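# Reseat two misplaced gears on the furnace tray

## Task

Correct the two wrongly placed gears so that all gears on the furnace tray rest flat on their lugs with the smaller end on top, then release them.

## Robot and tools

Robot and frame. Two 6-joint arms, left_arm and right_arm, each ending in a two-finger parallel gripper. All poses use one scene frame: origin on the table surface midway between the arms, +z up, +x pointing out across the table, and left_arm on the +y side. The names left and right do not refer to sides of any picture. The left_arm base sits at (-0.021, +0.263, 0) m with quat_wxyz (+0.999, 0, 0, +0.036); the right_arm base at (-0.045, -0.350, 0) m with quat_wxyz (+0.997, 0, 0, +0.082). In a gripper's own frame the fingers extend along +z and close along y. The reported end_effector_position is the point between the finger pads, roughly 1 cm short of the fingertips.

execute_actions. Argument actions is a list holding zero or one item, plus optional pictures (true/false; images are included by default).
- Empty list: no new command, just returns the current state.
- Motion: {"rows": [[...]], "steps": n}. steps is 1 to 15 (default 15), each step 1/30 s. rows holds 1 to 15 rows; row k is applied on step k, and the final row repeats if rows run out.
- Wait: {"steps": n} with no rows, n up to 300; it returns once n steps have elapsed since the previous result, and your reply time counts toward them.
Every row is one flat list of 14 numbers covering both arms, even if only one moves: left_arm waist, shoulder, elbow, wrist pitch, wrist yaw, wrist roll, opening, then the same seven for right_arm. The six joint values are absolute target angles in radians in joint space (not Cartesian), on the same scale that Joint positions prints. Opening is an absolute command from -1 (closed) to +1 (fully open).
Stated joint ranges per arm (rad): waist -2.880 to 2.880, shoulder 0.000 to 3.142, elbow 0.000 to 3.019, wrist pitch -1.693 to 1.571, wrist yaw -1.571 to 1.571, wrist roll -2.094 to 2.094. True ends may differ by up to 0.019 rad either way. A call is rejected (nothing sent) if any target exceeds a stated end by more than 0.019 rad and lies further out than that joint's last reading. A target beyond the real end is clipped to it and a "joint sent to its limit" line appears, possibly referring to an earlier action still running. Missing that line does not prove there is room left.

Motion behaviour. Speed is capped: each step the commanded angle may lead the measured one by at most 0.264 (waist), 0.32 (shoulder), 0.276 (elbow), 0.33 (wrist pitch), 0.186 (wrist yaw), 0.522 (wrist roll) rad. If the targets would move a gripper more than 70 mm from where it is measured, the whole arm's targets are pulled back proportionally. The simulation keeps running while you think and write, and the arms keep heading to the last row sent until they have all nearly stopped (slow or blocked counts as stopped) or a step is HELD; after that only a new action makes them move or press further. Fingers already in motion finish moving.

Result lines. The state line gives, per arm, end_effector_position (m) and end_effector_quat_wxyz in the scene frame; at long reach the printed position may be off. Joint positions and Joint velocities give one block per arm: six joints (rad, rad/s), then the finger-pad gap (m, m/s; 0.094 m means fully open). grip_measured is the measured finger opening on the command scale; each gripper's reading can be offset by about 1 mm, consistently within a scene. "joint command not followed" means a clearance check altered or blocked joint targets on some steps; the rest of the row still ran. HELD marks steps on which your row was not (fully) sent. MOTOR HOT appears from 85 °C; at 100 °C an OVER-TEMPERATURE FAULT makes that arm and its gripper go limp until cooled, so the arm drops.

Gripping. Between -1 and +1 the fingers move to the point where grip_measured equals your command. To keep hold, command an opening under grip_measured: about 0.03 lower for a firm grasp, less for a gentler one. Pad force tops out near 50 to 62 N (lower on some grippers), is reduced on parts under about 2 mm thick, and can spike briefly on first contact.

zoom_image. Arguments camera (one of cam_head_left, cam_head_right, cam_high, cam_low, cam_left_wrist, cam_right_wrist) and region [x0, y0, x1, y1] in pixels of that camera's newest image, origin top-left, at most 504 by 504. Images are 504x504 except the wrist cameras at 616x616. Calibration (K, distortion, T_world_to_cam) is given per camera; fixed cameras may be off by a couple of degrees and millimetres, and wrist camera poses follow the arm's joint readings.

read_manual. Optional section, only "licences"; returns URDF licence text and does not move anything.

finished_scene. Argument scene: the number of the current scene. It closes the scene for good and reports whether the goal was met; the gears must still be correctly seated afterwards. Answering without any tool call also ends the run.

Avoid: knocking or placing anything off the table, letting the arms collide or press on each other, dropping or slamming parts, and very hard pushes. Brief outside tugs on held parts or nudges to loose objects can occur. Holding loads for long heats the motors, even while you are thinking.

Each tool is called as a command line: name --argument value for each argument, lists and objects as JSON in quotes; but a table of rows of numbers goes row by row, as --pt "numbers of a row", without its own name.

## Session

execute_actions --actions '[{"rows":[[0.5,0.394,1.08,-0.686,0,0,0.5,-0.5,0.38,1.08,-0.70,0,0,0.5]]}]' --pictures false

execute_actions --actions '[{"steps":90}]'

Scene clock: 0.50 s of 6880.00 s.
left_arm: end_effector_position=(+0.2534, +0.4354, +0.4444) grip_measured=+0.503 end_effector_quat_wxyz=(+0.535, -0.156, +0.810, +0.184) | right_arm: end_effector_position=(+0.4929, +0.0383, +0.1510) grip_measured=+0.502 end_effector_quat_wxyz=(+0.095, +0.206, +0.969, +0.100)
Joint positions: left_arm=[ 0.528  0.572  0.949 -0.748  0.074  0.17   0.071] | right_arm=[ 0.465  1.939  1.75  -1.105  0.007  1.046  0.071]
Joint velocities: left_arm=[-0.063 -1.118  0.012  0.159 -0.579 -0.418  0.   ] | right_arm=[-0.962 -0.855 -1.033  1.023 -0.007 -0.901  0.001]
Steps of this call (steps 1 to 15: all 15 steps of this action). Readings (joint positions):
1: left_arm=[0.583 1.028 0.949 -0.896 0.557 0.427] | right_arm=[0.763 2.271 2.263 -1.571 0.057 1.483]
2: left_arm=[0.578 1.017 0.949 -0.878 0.517 0.398] | right_arm=[0.759 2.252 2.225 -1.535 0.045 1.451]
4: left_arm=[0.564 0.972 0.949 -0.838 0.443 0.347] | right_arm=[0.737 2.212 2.150 -1.470 0.030 1.391]
8: left_arm=[0.541 0.840 0.949 -0.791 0.298 0.267] | right_arm=[0.661 2.123 2.004 -1.340 0.014 1.268]
15: the state above

Scene clock: 3.50 s of 6880.00 s.
left_arm: end_effector_position=(+0.1815, +0.3952, +0.5650) grip_measured=+0.503 end_effector_quat_wxyz=(+0.667, -0.199, +0.688, +0.204) | right_arm: end_effector_position=(+0.1801, -0.4280, +0.5703) grip_measured=+0.502 end_effector_quat_wxyz=(+0.688, +0.123, +0.706, -0.111)
Joint positions: left_arm=[ 0.508  0.384  1.051 -0.694  0.003  0.015  0.071] | right_arm=[-0.492  0.386  1.07  -0.712  0.002  0.013  0.071]
Joint velocities: left_arm=[ 0.015 -0.005 -0.017  0.007 -0.007 -0.051  0.001] | right_arm=[-0.005  0.005  0.002 -0.002 -0.051 -0.022  0.001]
Steps of this call (steps 1 to 75: the robot went on to your last target; steps 76 to 90: nothing new was sent). Readings (joint positions):
1: left_arm=[0.526 0.535 0.949 -0.743 0.055 0.156] | right_arm=[0.432 1.911 1.713 -1.071 0.007 1.014]
2: left_arm=[0.524 0.501 0.952 -0.738 0.039 0.142] | right_arm=[0.399 1.881 1.677 -1.036 0.007 0.981]
4: left_arm=[0.520 0.443 0.963 -0.728 0.017 0.113] | right_arm=[0.330 1.821 1.603 -0.968 0.007 0.914]
8: left_arm=[0.510 0.383 1.018 -0.707 0.003 0.057] | right_arm=[0.185 1.693 1.454 -0.867 0.007 0.776]
90: the state above
All arms were judged still, so your last target was given up. Only a new action makes them travel on or press farther. Fingers that are still opening or closing keep moving.
camera_calibration (this result's frames):
cam_left_wrist: T_world_to_cam=[[0.547786, -0.836253, -0.0247106, 0.248645], [-0.529391, -0.323603, -0.784236, 0.66801], [0.647824, 0.442676, -0.61997, 0.180074], [0, 0, 0, 1]] pos_world=[0.100778, 0.344386, 0.641662]
cam_right_wrist: T_world_to_cam=[[-0.309733, -0.950688, -0.0160459, -0.336792], [-0.580681, 0.202495, -0.788547, 0.645662], [0.752911, -0.234922, -0.614766, 0.235877], [0, 0, 0, 1]] pos_world=[0.0930132, -0.395515, 0.64874]

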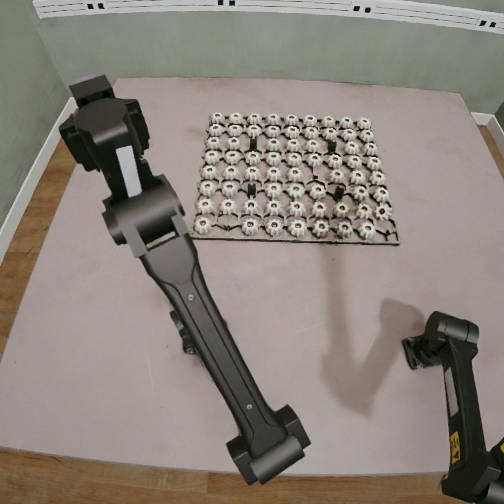

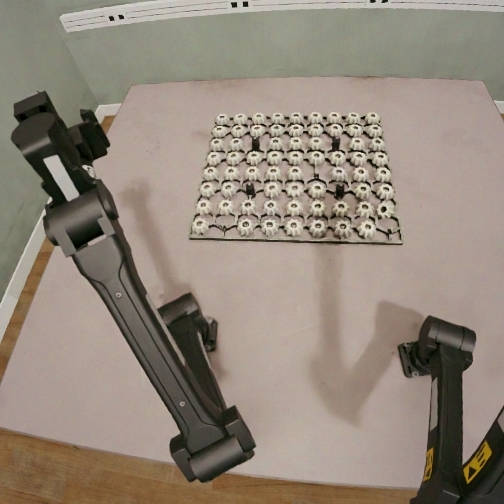

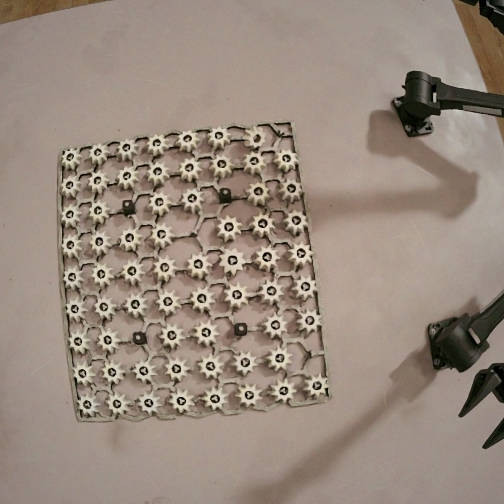

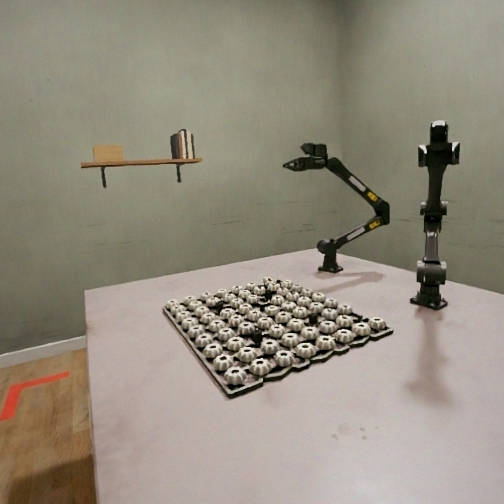

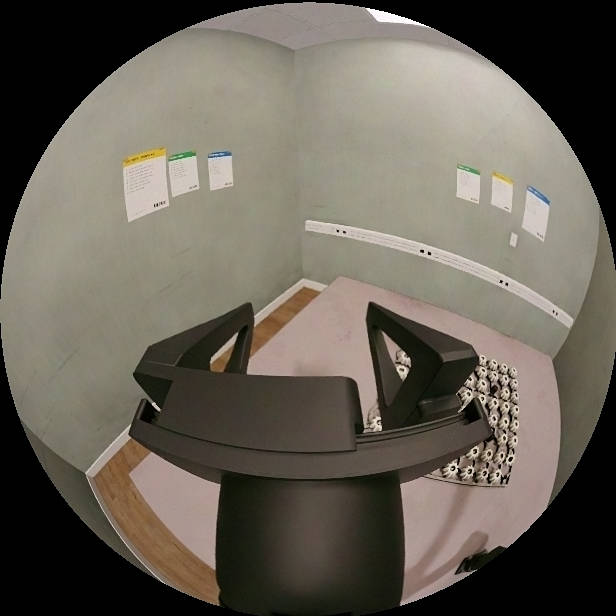

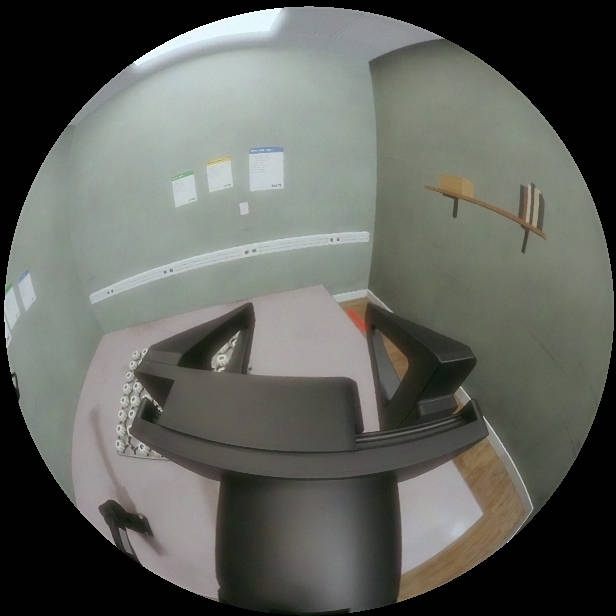

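zoom_image --camera "cam_high" --region '[40, 110, 350, 420]'

zoom_image --camera "cam_high" --region '[190, 110, 310, 290]'

Region (40, 110, 350, 420) of cam_high's 504x504 image, scaled by 1.626, with more detail than that image has.

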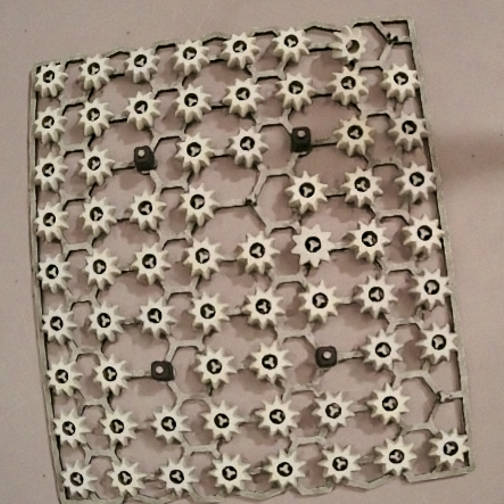

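Region (190, 110, 310, 290) of cam_high's 504x504 image, scaled by 2.800, with more detail than that image has.

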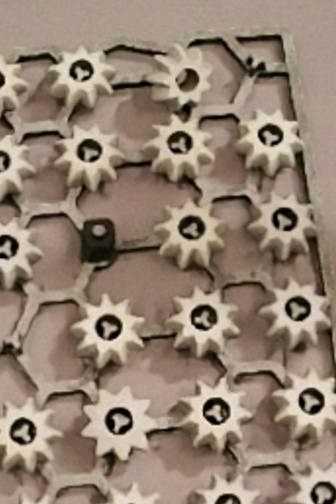

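execute_actions --actions '[{"rows":[[-0.544,1.85,1.59,-1.22,0,0.3,0.45,0.0,1.60,1.18,-1.083,0,0.95,0.5]]}]' --pictures false

execute_actions --actions '[{"steps":100}]'

Scene clock: 36.67 s of 6880.00 s.
left_arm: end_effector_position=(+0.4219, +0.2009, +0.4668) grip_measured=+0.453 end_effector_quat_wxyz=(+0.381, +0.166, +0.909, +0.017) | right_arm: end_effector_position=(+0.3666, -0.2938, +0.3175) grip_measured=+0.502 end_effector_quat_wxyz=(+0.273, +0.255, +0.920, +0.117)
Joint positions: left_arm=[-0.213  1.122  1.497 -1.163 -0.003  0.222  0.068] | right_arm=[-0.025  1.058  1.127 -1.037  0.003  0.678  0.071]
Joint velocities: left_arm=[-0.991  1.324  0.017 -0.115  0.022  0.139 -0.   ] | right_arm=[ 0.181  1.851 -0.027 -0.134  0.007  0.857 -0.   ]
Steps of this call (steps 1 to 90: nothing new was sent; then 29.67 s passed at rest; steps 91 to 105: all 15 steps of this action). Readings (joint positions):
91: left_arm=[0.492 0.399 1.070 -0.742 -0.002 0.042] | right_arm=[-0.481 0.396 1.076 -0.742 0.004 0.052]
92: left_arm=[0.443 0.433 1.118 -0.832 -0.003 0.077] | right_arm=[-0.445 0.414 1.094 -0.799 0.004 0.104]
94: left_arm=[0.309 0.546 1.240 -0.991 -0.003 0.132] | right_arm=[-0.352 0.477 1.119 -0.884 0.004 0.202]
98: left_arm=[0.063 0.792 1.442 -1.124 -0.003 0.188] | right_arm=[-0.169 0.651 1.127 -0.976 0.004 0.391]
105: the state above

Scene clock: 40.00 s of 6880.00 s.
left_arm: end_effector_position=(+0.4824, +0.0020, +0.1135) grip_measured=+0.453 end_effector_quat_wxyz=(+0.024, +0.372, +0.928, -0.002) | right_arm: end_effector_position=(+0.4015, -0.2803, +0.0943) grip_measured=+0.502 end_effector_quat_wxyz=(+0.019, +0.380, +0.925, +0.010)
Joint positions: left_arm=[-0.551  1.851  1.541 -1.213 -0.002  0.285  0.068] | right_arm=[-0.007  1.594  1.14  -1.074  0.002  0.937  0.071]
Joint velocities: left_arm=[-0.005  0.005 -0.012 -0.002  0.022 -0.022  0.   ] | right_arm=[-0.005  0.005  0.002  0.002  0.037 -0.066 -0.   ]
Steps of this call (steps 1 to 45: the robot went on to your last target; steps 46 to 90: nothing new was sent; then 0.33 s passed at rest). Readings (joint positions):
1: left_arm=[-0.245 1.167 1.497 -1.166 -0.003 0.225] | right_arm=[-0.020 1.122 1.127 -1.040 0.003 0.705]
2: left_arm=[-0.278 1.212 1.497 -1.169 -0.003 0.228] | right_arm=[-0.016 1.186 1.127 -1.043 0.003 0.730]
4: left_arm=[-0.340 1.300 1.497 -1.174 -0.003 0.233] | right_arm=[-0.013 1.315 1.127 -1.046 0.003 0.770]
8: left_arm=[-0.443 1.478 1.497 -1.181 -0.003 0.242] | right_arm=[-0.010 1.571 1.132 -1.059 0.002 0.856]
90: the state above
All arms were judged still, so your last target was given up. Only a new action makes them travel on or press farther. Fingers that are still opening or closing keep moving.
camera_calibration (this result's frames):
cam_left_wrist: T_world_to_cam=[[-0.698175, -0.715698, -0.0181036, 0.343904], [-0.59945, 0.570574, 0.561342, 0.225249], [-0.391422, 0.402767, -0.827386, 0.40429], [0, 0, 0, 1]] pos_world=[0.533378, -0.0452246, 0.214288]
cam_right_wrist: T_world_to_cam=[[-0.704307, -0.708103, -0.0504085, 0.0942219], [-0.60244, 0.558627, 0.57009, 0.349451], [-0.375523, 0.431886, -0.820035, 0.470655], [0, 0, 0, 1]] pos_world=[0.453626, -0.331764, 0.191484]

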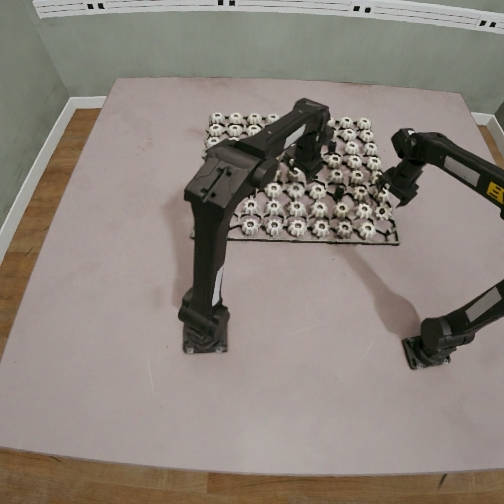

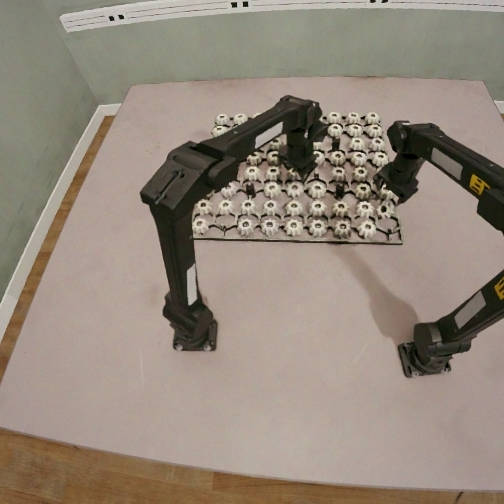

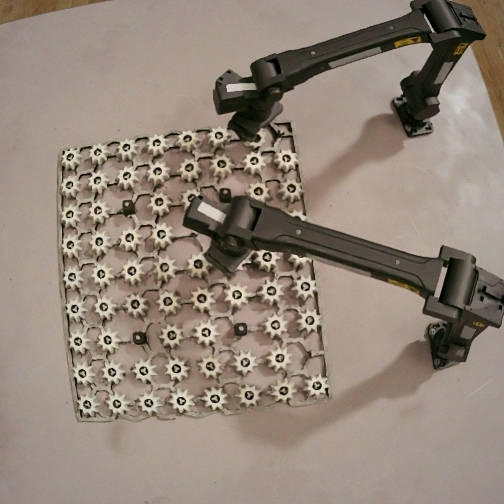

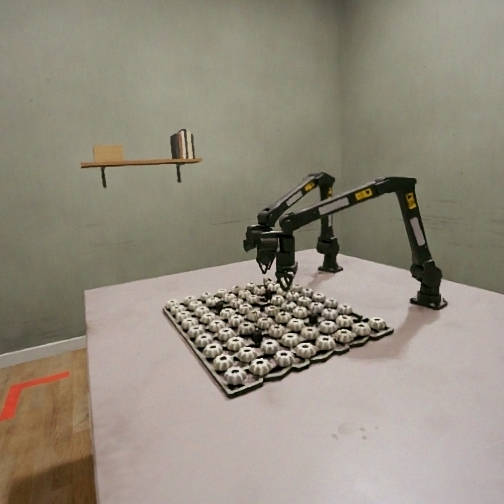

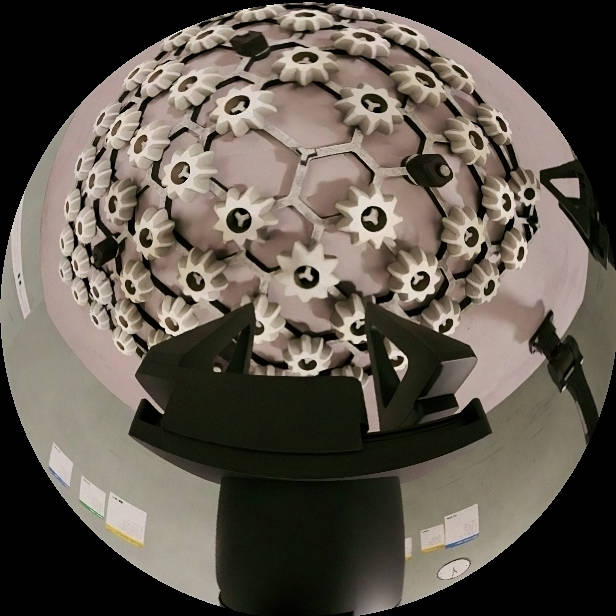

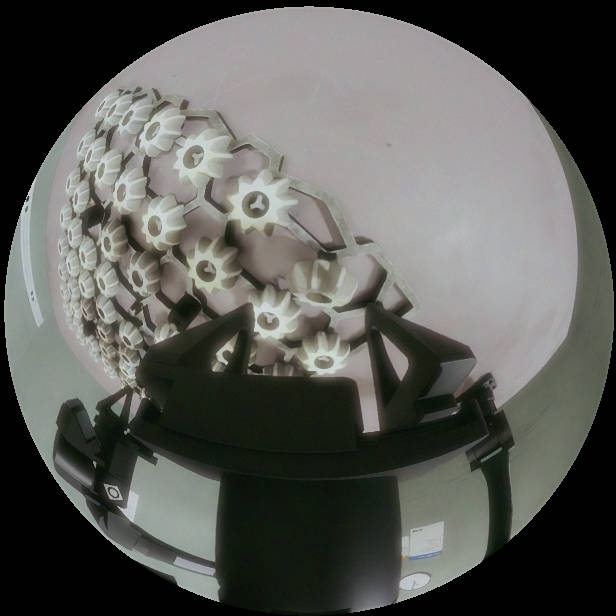

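execute_actions --actions '[{"rows":[[-0.534,1.90,1.48,-1.13,0,0.3,0.45,0.017,1.645,1.09,-1.0,0,0.95,0.5]]}]' --pictures false

execute_actions --actions '[{"rows":[[-0.534,1.937,1.44,-1.06,0,0.3,0.45,0.017,1.684,1.058,-0.93,0,0.95,0.5]]}]' --pictures false

execute_actions --actions '[{"steps":20}]'

Scene clock: 58.00 s of 6880.00 s.
left_arm: end_effector_position=(+0.4792, +0.0104, +0.0673) grip_measured=+0.453 end_effector_quat_wxyz=(+0.007, +0.368, +0.930, +0.000) | right_arm: end_effector_position=(+0.3858, -0.2739, +0.0485) grip_measured=+0.502 end_effector_quat_wxyz=(-0.007, +0.371, +0.929, -0.005)
Joint positions: left_arm=[-0.54   1.898  1.482 -1.14  -0.002  0.286  0.068] | right_arm=[ 0.014  1.656  1.08  -1.013  0.002  0.937  0.071]
Joint velocities: left_arm=[-0.015  0.005 -0.002  0.007 -0.022  0.022 -0.001] | right_arm=[-0.005  0.005  0.012  0.007  0.11  -0.007 -0.   ]
Steps of this call (steps 1 to 90: nothing new was sent; then 14.50 s passed at rest; steps 91 to 105: all 15 steps of this action). Readings (joint positions):
91: left_arm=[-0.551 1.852 1.534 -1.199 -0.002 0.286] | right_arm=[-0.006 1.595 1.133 -1.062 0.002 0.937]
92: left_arm=[-0.550 1.851 1.524 -1.175 -0.002 0.286] | right_arm=[-0.004 1.596 1.125 -1.041 0.002 0.937]
94: left_arm=[-0.547 1.859 1.505 -1.150 -0.002 0.286] | right_arm=[0.003 1.610 1.105 -1.021 0.002 0.937]
98: left_arm=[-0.542 1.887 1.485 -1.143 -0.002 0.286] | right_arm=[0.013 1.646 1.084 -1.016 0.002 0.937]
105: the state above

Scene clock: 58.50 s of 6880.00 s.
left_arm: end_effector_position=(+0.4788, +0.0106, +0.0387) grip_measured=+0.453 end_effector_quat_wxyz=(+0.009, +0.368, +0.930, -0.000) | right_arm: end_effector_position=(+0.3891, -0.2733, +0.0304) grip_measured=+0.502 end_effector_quat_wxyz=(+0.001, +0.372, +0.928, -0.000)
Joint positions: left_arm=[-0.54   1.927  1.445 -1.07  -0.002  0.286  0.068] | right_arm=[ 0.014  1.68   1.056 -0.944  0.002  0.939  0.071]
Joint velocities: left_arm=[-0.005  0.005  0.007 -0.007  0.022 -0.081 -0.001] | right_arm=[-0.005  0.015  0.007  0.007 -0.022 -0.007 -0.001]
Steps of this call (steps 1 to 15: all 15 steps of this action). Readings (joint positions):
1: left_arm=[-0.540 1.898 1.477 -1.127 -0.002 0.286] | right_arm=[0.014 1.656 1.077 -1.001 0.002 0.937]
2: left_arm=[-0.540 1.898 1.469 -1.105 -0.002 0.286] | right_arm=[0.014 1.657 1.072 -0.978 0.002 0.937]
4: left_arm=[-0.540 1.904 1.458 -1.081 -0.002 0.286] | right_arm=[0.014 1.664 1.065 -0.954 0.002 0.938]
8: left_arm=[-0.540 1.921 1.447 -1.072 -0.002 0.286] | right_arm=[0.014 1.679 1.056 -0.946 0.002 0.939]
15: the state above

Scene clock: 59.17 s of 6880.00 s.
left_arm: end_effector_position=(+0.4788, +0.0106, +0.0387) grip_measured=+0.453 end_effector_quat_wxyz=(+0.009, +0.368, +0.930, -0.000) | right_arm: end_effector_position=(+0.3891, -0.2733, +0.0304) grip_measured=+0.502 end_effector_quat_wxyz=(+0.001, +0.372, +0.928, -0.000)
Joint positions: left_arm=[-0.54   1.927  1.445 -1.07  -0.002  0.286  0.068] | right_arm=[ 0.014  1.68   1.056 -0.944  0.002  0.939  0.071]
Joint velocities: left_arm=[-0.015 -0.015  0.002 -0.017 -0.037  0.022  0.   ] | right_arm=[-0.005 -0.015 -0.002 -0.012 -0.007  0.051 -0.001]
Steps of this call (steps 1 to 15: the robot went on to your last target; steps 16 to 20: nothing new was sent). Readings (joint positions):
1: left_arm=[-0.540 1.927 1.445 -1.070 -0.002 0.286] | right_arm=[0.014 1.680 1.056 -0.944 0.002 0.939]
2: left_arm=[-0.540 1.927 1.445 -1.070 -0.002 0.286] | right_arm=[0.014 1.680 1.056 -0.944 0.002 0.939]
4: left_arm=[-0.540 1.927 1.445 -1.070 -0.002 0.286] | right_arm=[0.014 1.680 1.056 -0.944 0.002 0.939]
8: left_arm=[-0.540 1.927 1.445 -1.070 -0.002 0.286] | right_arm=[0.014 1.680 1.056 -0.944 0.002 0.939]
20: the state above
All arms were judged still, so your last target was given up. Only a new action makes them travel on or press farther. Fingers that are still opening or closing keep moving.
camera_calibration (this result's frames):
cam_left_wrist: T_world_to_cam=[[-0.691135, -0.722665, -0.00934088, 0.342562], [-0.589876, 0.556578, 0.585036, 0.254838], [-0.417586, 0.409849, -0.810954, 0.349333], [0, 0, 0, 1]] pos_world=[0.532957, -0.0374535, 0.137403]
cam_right_wrist: T_world_to_cam=[[-0.692588, -0.721127, -0.0172477, 0.0781252], [-0.589284, 0.551848, 0.590092, 0.366971], [-0.416013, 0.418854, -0.807152, 0.422338], [0, 0, 0, 1]] pos_world=[0.446057, -0.323072, 0.125692]

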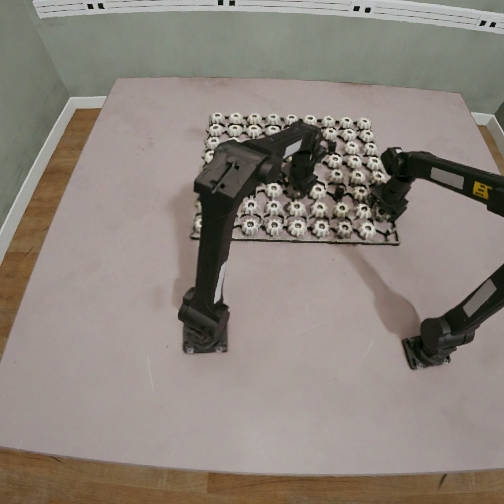

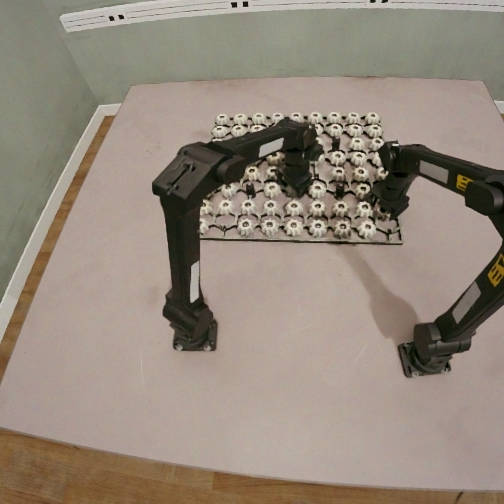

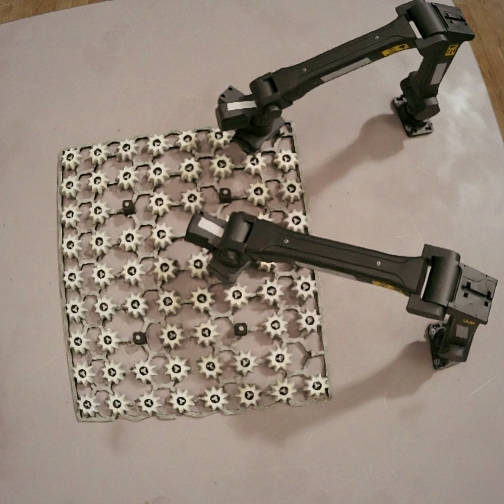

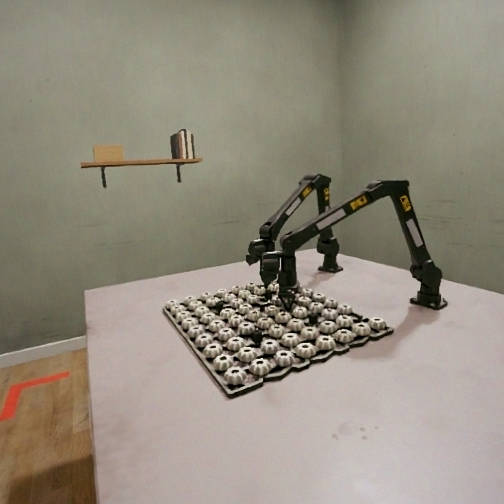

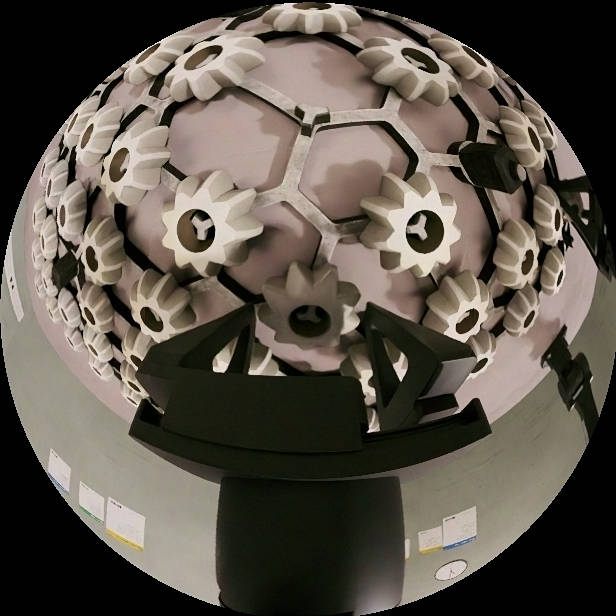

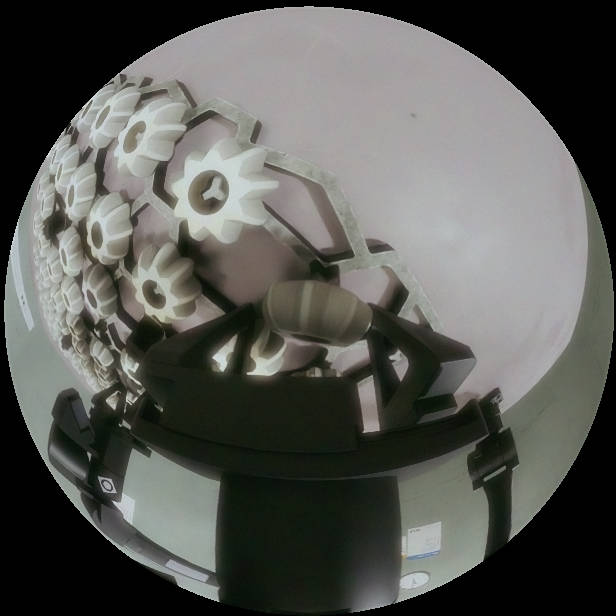

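execute_actions --actions '[{"rows":[[-0.54,1.95,1.44,-1.05,0,0.3,0.45,0.012,1.684,1.058,-0.93,0,0.95,0.5]],"steps":12}]' --pictures false

execute_actions --actions '[{"rows":[[-0.54,1.95,1.44,-1.05,0,0.3,-0.4,0.012,1.684,1.058,-0.93,0,0.95,-0.4]]}]' --pictures false

execute_actions --actions '[{"rows":[[-0.54,1.85,1.59,-1.24,0,0.3,-0.4,0.012,1.59,1.18,-1.1,0,0.95,-0.4]]}]' --pictures false

execute_actions --actions '[{"rows":[[-0.54,0.5278,1.08,-0.5,0,0,-0.4,-0.35,1.59,1.18,-1.1,0,0.95,-0.4]]}]' --pictures false

execute_actions --actions '[{"steps":20}]' --pictures false

execute_actions --actions '[{"rows":[[-0.54,0.5278,1.08,-0.5,0,0,-0.4,-0.35,1.684,1.058,-0.93,0,0.95,-0.4]]}]' --pictures false

execute_actions --actions '[{"steps":15}]' --pictures false

execute_actions --actions '[{"rows":[[-0.54,0.5278,1.08,-0.5,0,0,-0.4,-0.35,1.684,1.058,-0.93,0,0.95,0.6]]}]'

Scene clock: 82.07 s of 6880.00 s.
left_arm: end_effector_position=(+0.4809, +0.0096, +0.0381) grip_measured=+0.453 end_effector_quat_wxyz=(+0.013, +0.368, +0.930, -0.000) | right_arm: end_effector_position=(+0.3891, -0.2733, +0.0304) grip_measured=+0.502 end_effector_quat_wxyz=(+0.001, +0.372, +0.928, -0.000)
Joint positions: left_arm=[-0.54   1.928  1.445 -1.06  -0.002  0.286  0.068] | right_arm=[ 0.014  1.68   1.056 -0.944  0.002  0.939  0.071]
Joint velocities: left_arm=[-0.005 -0.005 -0.017  0.007  0.051 -0.037  0.001] | right_arm=[-0.015 -0.005  0.007 -0.002  0.022 -0.022  0.001]
Steps of this call (steps 1 to 90: nothing new was sent; then 19.50 s passed at rest; steps 91 to 102: all 12 steps of this action). Readings (joint positions):
91: left_arm=[-0.540 1.927 1.445 -1.069 -0.002 0.286] | right_arm=[0.014 1.680 1.056 -0.944 0.002 0.939]
92: left_arm=[-0.540 1.927 1.445 -1.066 -0.002 0.286] | right_arm=[0.014 1.680 1.056 -0.944 0.002 0.939]
94: left_arm=[-0.540 1.927 1.445 -1.062 -0.002 0.286] | right_arm=[0.014 1.680 1.056 -0.944 0.002 0.939]
98: left_arm=[-0.540 1.928 1.445 -1.060 -0.002 0.286] | right_arm=[0.014 1.680 1.056 -0.944 0.002 0.939]
102: the state above

Scene clock: 82.57 s of 6880.00 s.
left_arm: end_effector_position=(+0.4811, +0.0094, +0.0379) grip_measured=+0.196 end_effector_quat_wxyz=(+0.014, +0.368, +0.930, -0.001) | right_arm: end_effector_position=(+0.3896, -0.2734, +0.0303) grip_measured=+0.184 end_effector_quat_wxyz=(+0.002, +0.373, +0.928, +0.000)
Joint positions: left_arm=[-0.54   1.928  1.445 -1.059 -0.001  0.287  0.056] | right_arm=[ 0.013  1.68   1.056 -0.942  0.002  0.94   0.056]
Joint velocities: left_arm=[ 0.005 -0.005 -0.017  0.002 -0.022 -0.037 -0.   ] | right_arm=[-0.005  0.005 -0.017 -0.002  0.007  0.037 -0.001]
Steps of this call (steps 1 to 15: all 15 steps of this action). Readings (joint positions):
1: left_arm=[-0.540 1.928 1.445 -1.060 -0.002 0.286] | right_arm=[0.014 1.680 1.056 -0.944 0.003 0.939]
2: left_arm=[-0.540 1.928 1.445 -1.060 -0.002 0.287] | right_arm=[0.013 1.680 1.056 -0.942 0.002 0.940]
4: left_arm=[-0.540 1.928 1.445 -1.059 -0.001 0.287] | right_arm=[0.013 1.680 1.056 -0.942 0.002 0.940]
8: left_arm=[-0.540 1.928 1.445 -1.059 -0.001 0.287] | right_arm=[0.013 1.680 1.056 -0.942 0.002 0.940]
15: the state above

Scene clock: 83.07 s of 6880.00 s.
left_arm: end_effector_position=(+0.4743, +0.0127, +0.0930) grip_measured=+0.196 end_effector_quat_wxyz=(-0.007, +0.368, +0.930, +0.001) | right_arm: end_effector_position=(+0.3905, -0.2732, +0.0844) grip_measured=+0.184 end_effector_quat_wxyz=(+0.001, +0.373, +0.928, -0.000)
Joint positions: left_arm=[-0.54   1.876  1.522 -1.23  -0.001  0.287  0.056] | right_arm=[ 0.013  1.607  1.127 -1.089  0.002  0.941  0.056]
Joint velocities: left_arm=[-0.015 -0.015  0.012 -0.007  0.037 -0.022 -0.   ] | right_arm=[-0.005 -0.005 -0.002 -0.042 -0.007  0.037  0.   ]
Steps of this call (steps 1 to 15: all 15 steps of this action). Readings (joint positions):
1: left_arm=[-0.540 1.927 1.452 -1.079 -0.001 0.287] | right_arm=[0.013 1.678 1.062 -0.962 0.002 0.940]
2: left_arm=[-0.540 1.928 1.462 -1.106 -0.001 0.287] | right_arm=[0.013 1.677 1.072 -1.001 0.002 0.941]
4: left_arm=[-0.540 1.925 1.488 -1.153 -0.001 0.287] | right_arm=[0.013 1.662 1.088 -1.057 0.002 0.941]
8: left_arm=[-0.540 1.900 1.513 -1.218 -0.001 0.287] | right_arm=[0.013 1.623 1.112 -1.087 0.002 0.941]
15: the state above

Scene clock: 83.57 s of 6880.00 s.
left_arm: end_effector_position=(+0.4401, +0.0300, +0.2561) grip_measured=+0.196 end_effector_quat_wxyz=(+0.361, +0.250, +0.896, -0.071) | right_arm: end_effector_position=(+0.3842, -0.4565, +0.0839) grip_measured=+0.185 end_effector_quat_wxyz=(+0.001, +0.556, +0.831, -0.003)
Joint positions: left_arm=[-0.54   1.27   1.067 -0.614 -0.001  0.077  0.056] | right_arm=[-0.402  1.608  1.127 -1.09   0.007  0.941  0.056]
Joint velocities: left_arm=[-0.015 -1.031  0.007  0.266  0.007 -0.212  0.   ] | right_arm=[ 0.239 -0.015  0.002 -0.007 -0.022  0.007 -0.   ]
Steps of this call (steps 1 to 15: all 15 steps of this action). Readings (joint positions):
1: left_arm=[-0.540 1.858 1.488 -1.176 -0.001 0.254] | right_arm=[0.004 1.607 1.127 -1.090 -0.004 0.941]
2: left_arm=[-0.540 1.814 1.409 -1.063 -0.001 0.214] | right_arm=[-0.012 1.607 1.127 -1.090 -0.010 0.941]
4: left_arm=[-0.540 1.698 1.237 -0.886 -0.001 0.155] | right_arm=[-0.076 1.607 1.127 -1.090 -0.011 0.941]
8: left_arm=[-0.540 1.509 1.079 -0.729 -0.001 0.111] | right_arm=[-0.257 1.608 1.127 -1.090 -0.006 0.941]
15: the state above

Scene clock: 84.23 s of 6880.00 s.
left_arm: end_effector_position=(+0.2495, +0.1261, +0.5762) grip_measured=+0.196 end_effector_quat_wxyz=(+0.690, +0.172, +0.685, -0.154) | right_arm: end_effector_position=(+0.3899, -0.4298, +0.0839) grip_measured=+0.185 end_effector_quat_wxyz=(-0.000, +0.532, +0.847, +0.000)
Joint positions: left_arm=[-0.54   0.53   1.067 -0.536 -0.001  0.026  0.056] | right_arm=[-0.343  1.608  1.127 -1.09  -0.001  0.941  0.056]
Joint velocities: left_arm=[-0.024 -0.796 -0.007  0.232 -0.007 -0.095  0.001] | right_arm=[-0.005 -0.005 -0.007  0.007 -0.051  0.037  0.   ]
Steps of this call (steps 1 to 20: the robot went on to your last target). Readings (joint positions):
1: left_arm=[-0.540 1.235 1.067 -0.606 -0.001 0.074] | right_arm=[-0.393 1.608 1.127 -1.090 0.006 0.941]
2: left_arm=[-0.540 1.199 1.067 -0.600 -0.001 0.070] | right_arm=[-0.382 1.608 1.127 -1.090 0.004 0.941]
4: left_arm=[-0.540 1.127 1.067 -0.591 -0.001 0.065] | right_arm=[-0.360 1.608 1.127 -1.090 0.001 0.941]
8: left_arm=[-0.540 0.980 1.067 -0.582 -0.001 0.056] | right_arm=[-0.342 1.608 1.127 -1.090 -0.001 0.941]
20: the state above

Scene clock: 84.73 s of 6880.00 s.
left_arm: end_effector_position=(+0.2568, +0.1225, +0.5732) grip_measured=+0.196 end_effector_quat_wxyz=(+0.687, +0.169, +0.689, -0.158) | right_arm: end_effector_position=(+0.3778, -0.4283, +0.0109) grip_measured=+0.180 end_effector_quat_wxyz=(-0.022, +0.532, +0.846, -0.009)
Joint positions: left_arm=[-0.54   0.548  1.065 -0.524 -0.001  0.015  0.056] | right_arm=[-0.345  1.716  1.04  -0.942 -0.     0.941  0.055]
Joint velocities: left_arm=[-0.005 -0.015 -0.007  0.007 -0.081  0.051  0.   ] | right_arm=[-0.005  0.005 -0.002 -0.022 -0.051  0.066 -0.   ]
Steps of this call (steps 1 to 15: all 15 steps of this action). Readings (joint positions):
1: left_arm=[-0.540 0.506 1.067 -0.530 -0.001 0.024] | right_arm=[-0.343 1.611 1.117 -1.066 -0.001 0.941]
2: left_arm=[-0.540 0.489 1.067 -0.526 -0.001 0.022] | right_arm=[-0.343 1.613 1.102 -1.017 -0.001 0.941]
4: left_arm=[-0.540 0.478 1.067 -0.524 -0.001 0.019] | right_arm=[-0.343 1.641 1.076 -0.962 -0.001 0.941]
8: left_arm=[-0.540 0.506 1.067 -0.524 -0.001 0.016] | right_arm=[-0.343 1.709 1.043 -0.946 -0.000 0.941]
15: the state above

Scene clock: 85.23 s of 6880.00 s.
left_arm: end_effector_position=(+0.2564, +0.1227, +0.5735) grip_measured=+0.196 end_effector_quat_wxyz=(+0.688, +0.169, +0.688, -0.158) | right_arm: end_effector_position=(+0.3778, -0.4283, +0.0109) grip_measured=+0.180 end_effector_quat_wxyz=(-0.022, +0.532, +0.846, -0.009)
Joint positions: left_arm=[-0.54   0.546  1.065 -0.524 -0.001  0.015  0.056] | right_arm=[-0.345  1.716  1.04  -0.942 -0.     0.941  0.055]
Joint velocities: left_arm=[-0.005  0.005  0.007  0.002 -0.007 -0.007 -0.   ] | right_arm=[-0.005 -0.005 -0.007 -0.017  0.007 -0.022 -0.   ]
Steps of this call (steps 1 to 15: the robot went on to your last target). Readings (joint positions):
1: left_arm=[-0.540 0.548 1.065 -0.524 -0.001 0.015] | right_arm=[-0.345 1.716 1.040 -0.942 -0.000 0.941]
2: left_arm=[-0.540 0.547 1.065 -0.524 -0.001 0.015] | right_arm=[-0.345 1.716 1.040 -0.942 -0.000 0.941]
4: left_arm=[-0.540 0.546 1.065 -0.524 -0.001 0.015] | right_arm=[-0.345 1.716 1.040 -0.942 -0.000 0.941]
8: left_arm=[-0.540 0.546 1.065 -0.524 -0.001 0.015] | right_arm=[-0.345 1.716 1.040 -0.942 -0.000 0.941]
15: the state above
All arms were judged still, so your last target was given up. Only a new action makes them travel on or press farther. Fingers that are still opening or closing keep moving.

Scene clock: 85.73 s of 6880.00 s.
left_arm: end_effector_position=(+0.2564, +0.1227, +0.5735) grip_measured=+0.196 end_effector_quat_wxyz=(+0.688, +0.169, +0.688, -0.158) | right_arm: end_effector_position=(+0.3797, -0.4287, +0.0169) grip_measured=+0.598 end_effector_quat_wxyz=(-0.015, +0.532, +0.846, -0.006)
Joint positions: left_arm=[-0.54   0.546  1.065 -0.524 -0.001  0.015  0.056] | right_arm=[-0.345  1.701  1.04  -0.942 -0.     0.941  0.075]
Joint velocities: left_arm=[-0.005  0.005  0.002 -0.002 -0.037  0.037  0.001] | right_arm=[-0.005  0.015  0.012  0.012  0.037 -0.007  0.   ]
Steps of this call (steps 1 to 15: all 15 steps of this action). Readings (joint positions):
1: left_arm=[-0.540 0.546 1.065 -0.524 -0.001 0.015] | right_arm=[-0.345 1.716 1.040 -0.942 -0.000 0.941]
2: left_arm=[-0.540 0.546 1.065 -0.524 -0.001 0.015] | right_arm=[-0.345 1.715 1.040 -0.942 -0.000 0.941]
4: left_arm=[-0.540 0.546 1.065 -0.524 -0.001 0.015] | right_arm=[-0.345 1.711 1.040 -0.942 -0.000 0.941]
8: left_arm=[-0.540 0.546 1.065 -0.524 -0.001 0.015] | right_arm=[-0.345 1.703 1.040 -0.942 -0.000 0.941]
15: the state above
camera_calibration (this result's frames):
cam_left_wrist: T_world_to_cam=[[-0.447399, -0.893993, -0.0247369, 0.242189], [-0.529817, 0.287227, -0.797994, 0.559217], [0.720506, -0.343915, -0.602158, 0.325193], [0, 0, 0, 1]] pos_world=[0.170334, 0.167731, 0.64806]
cam_right_wrist: T_world_to_cam=[[-0.902426, -0.430752, 0.00889858, 0.163047], [-0.337251, 0.719093, 0.607592, 0.430751], [-0.26812, 0.545306, -0.7942, 0.470456], [0, 0, 0, 1]] pos_world=[0.418548, -0.496059, 0.110465]

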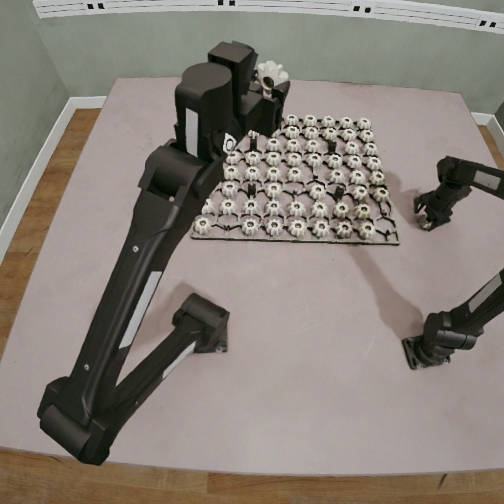

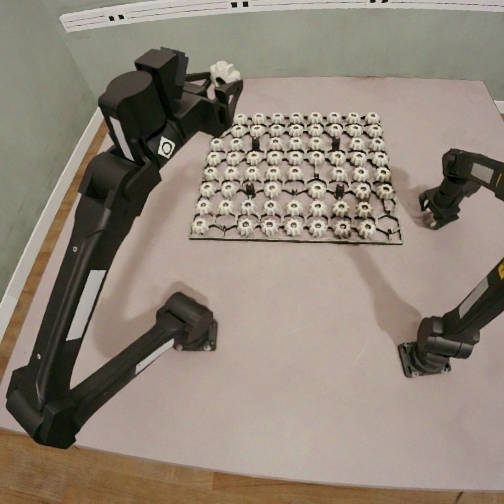

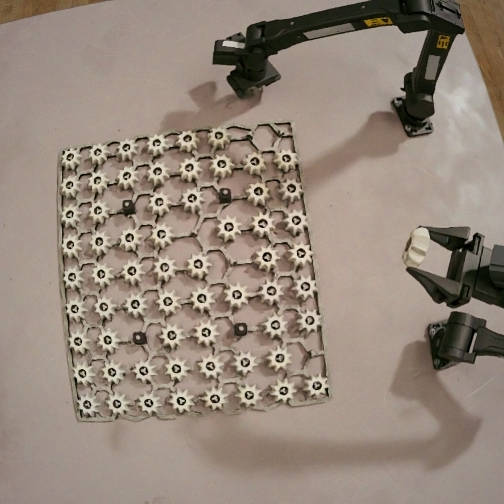

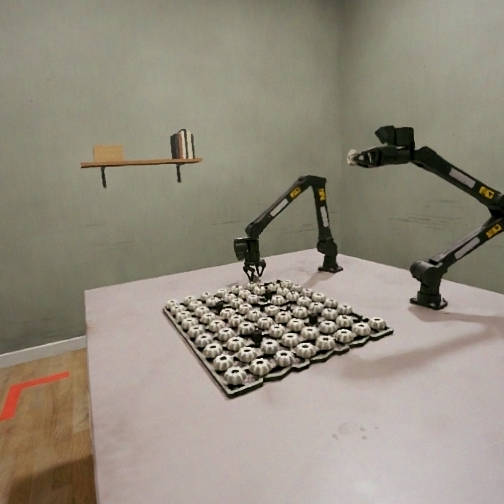

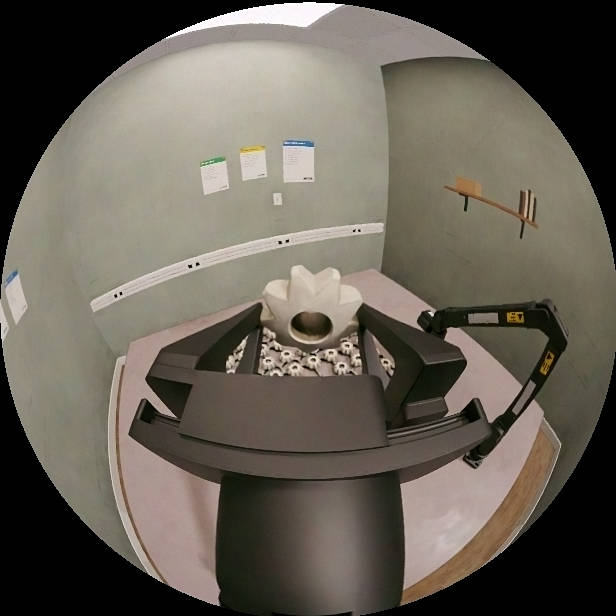

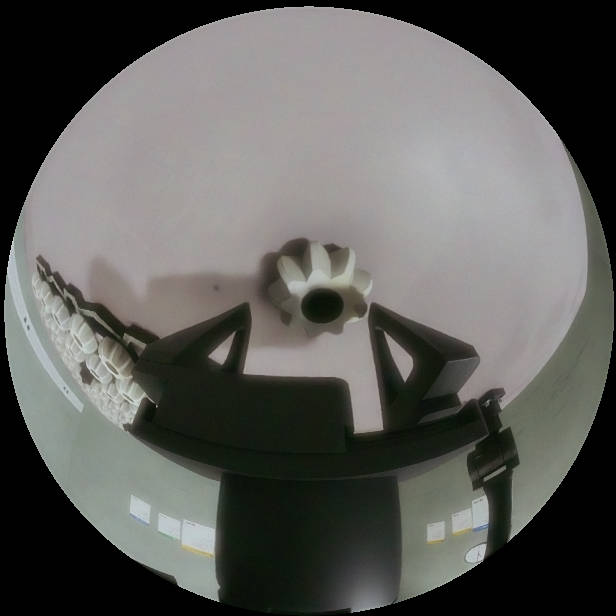

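execute_actions --actions '[{"rows":[[-0.54,0.5278,1.08,-0.5,0,0,-0.4,-0.383,1.701,1.04,-0.893,0,0.95,0.8]]}]'

Scene clock: 98.57 s of 6880.00 s.
left_arm: end_effector_position=(+0.2564, +0.1227, +0.5735) grip_measured=+0.196 end_effector_quat_wxyz=(+0.688, +0.169, +0.688, -0.158) | right_arm: end_effector_position=(+0.3840, -0.4469, +0.0163) grip_measured=+0.798 end_effector_quat_wxyz=(+0.001, +0.549, +0.836, +0.000)
Joint positions: left_arm=[-0.54   0.546  1.065 -0.524 -0.001  0.015  0.056] | right_arm=[-0.384  1.701  1.039 -0.907 -0.     0.941  0.084]
Joint velocities: left_arm=[-0.024 -0.015 -0.002 -0.002 -0.066 -0.051 -0.001] | right_arm=[ 0.005  0.005 -0.002 -0.007  0.007 -0.051  0.   ]
Steps of this call (steps 1 to 15: the robot went on to your last target; steps 16 to 90: nothing new was sent; then 9.33 s passed at rest; steps 91 to 105: all 15 steps of this action). Readings (joint positions):
91: left_arm=[-0.540 0.546 1.065 -0.524 -0.001 0.015] | right_arm=[-0.347 1.701 1.040 -0.936 -0.000 0.941]
92: left_arm=[-0.540 0.546 1.065 -0.524 -0.001 0.015] | right_arm=[-0.350 1.701 1.039 -0.925 -0.000 0.941]
94: left_arm=[-0.540 0.546 1.065 -0.524 -0.001 0.015] | right_arm=[-0.363 1.701 1.039 -0.912 -0.000 0.941]
98: left_arm=[-0.540 0.546 1.065 -0.524 -0.001 0.015] | right_arm=[-0.383 1.701 1.039 -0.907 -0.000 0.941]
105: the state above
camera_calibration (this result's frames):
cam_left_wrist: T_world_to_cam=[[-0.447399, -0.893993, -0.0247369, 0.242189], [-0.529817, 0.287227, -0.797994, 0.559217], [0.720506, -0.343915, -0.602158, 0.325193], [0, 0, 0, 1]] pos_world=[0.170334, 0.167731, 0.64806]
cam_right_wrist: T_world_to_cam=[[-0.918346, -0.395356, -0.018286, 0.181497], [-0.328668, 0.736071, 0.591757, 0.450206], [-0.220495, 0.549448, -0.805909, 0.464825], [0, 0, 0, 1]] pos_world=[0.417137, -0.515025, 0.111512]

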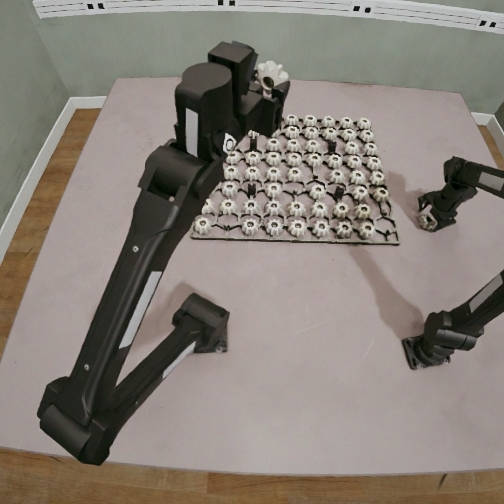

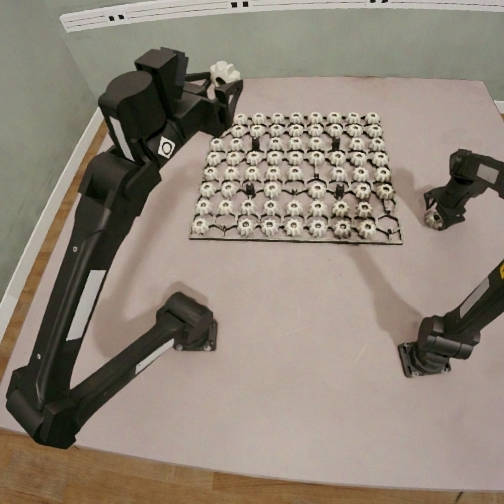

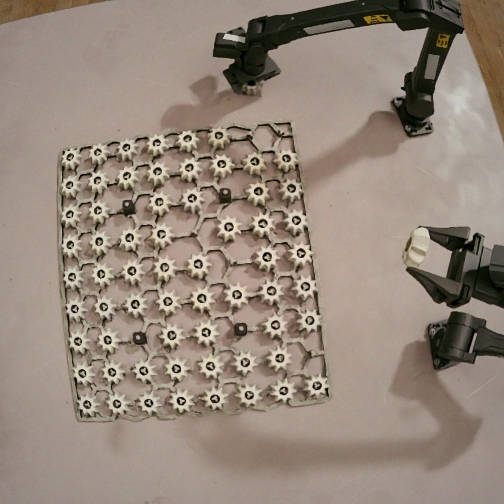

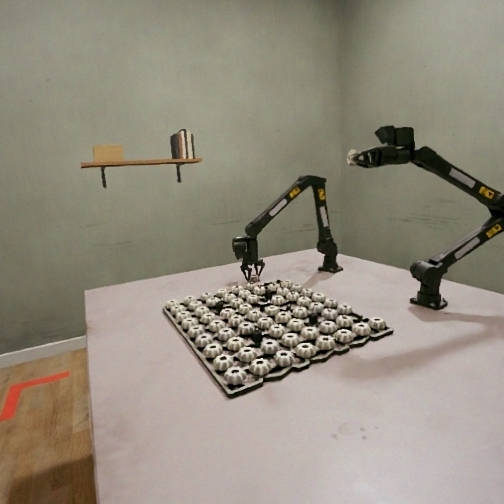

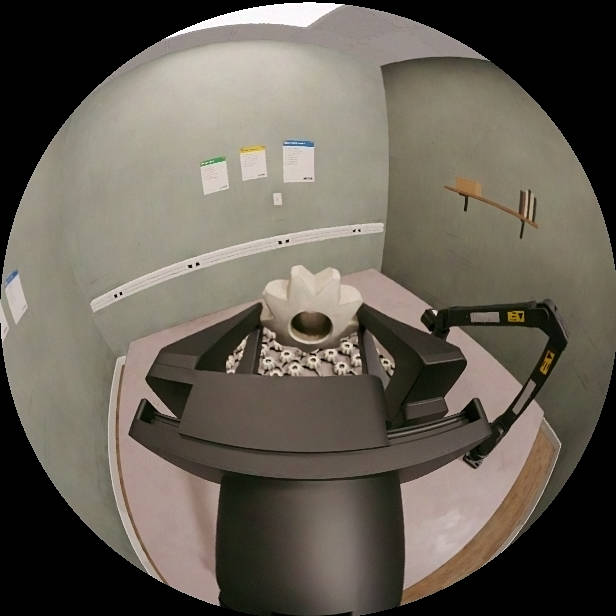

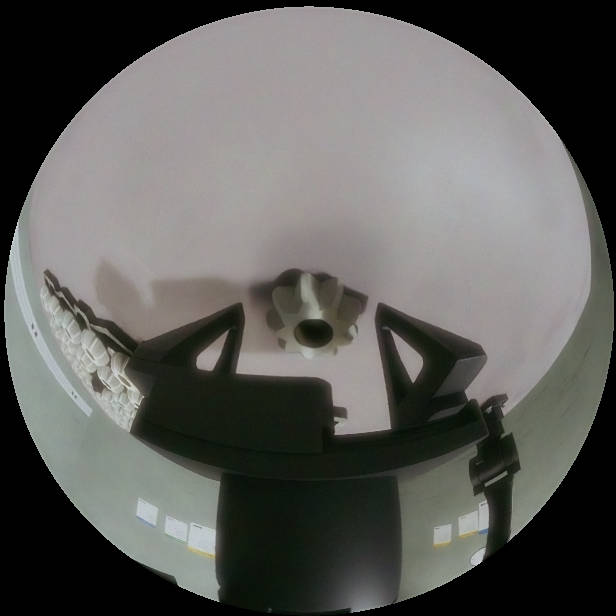

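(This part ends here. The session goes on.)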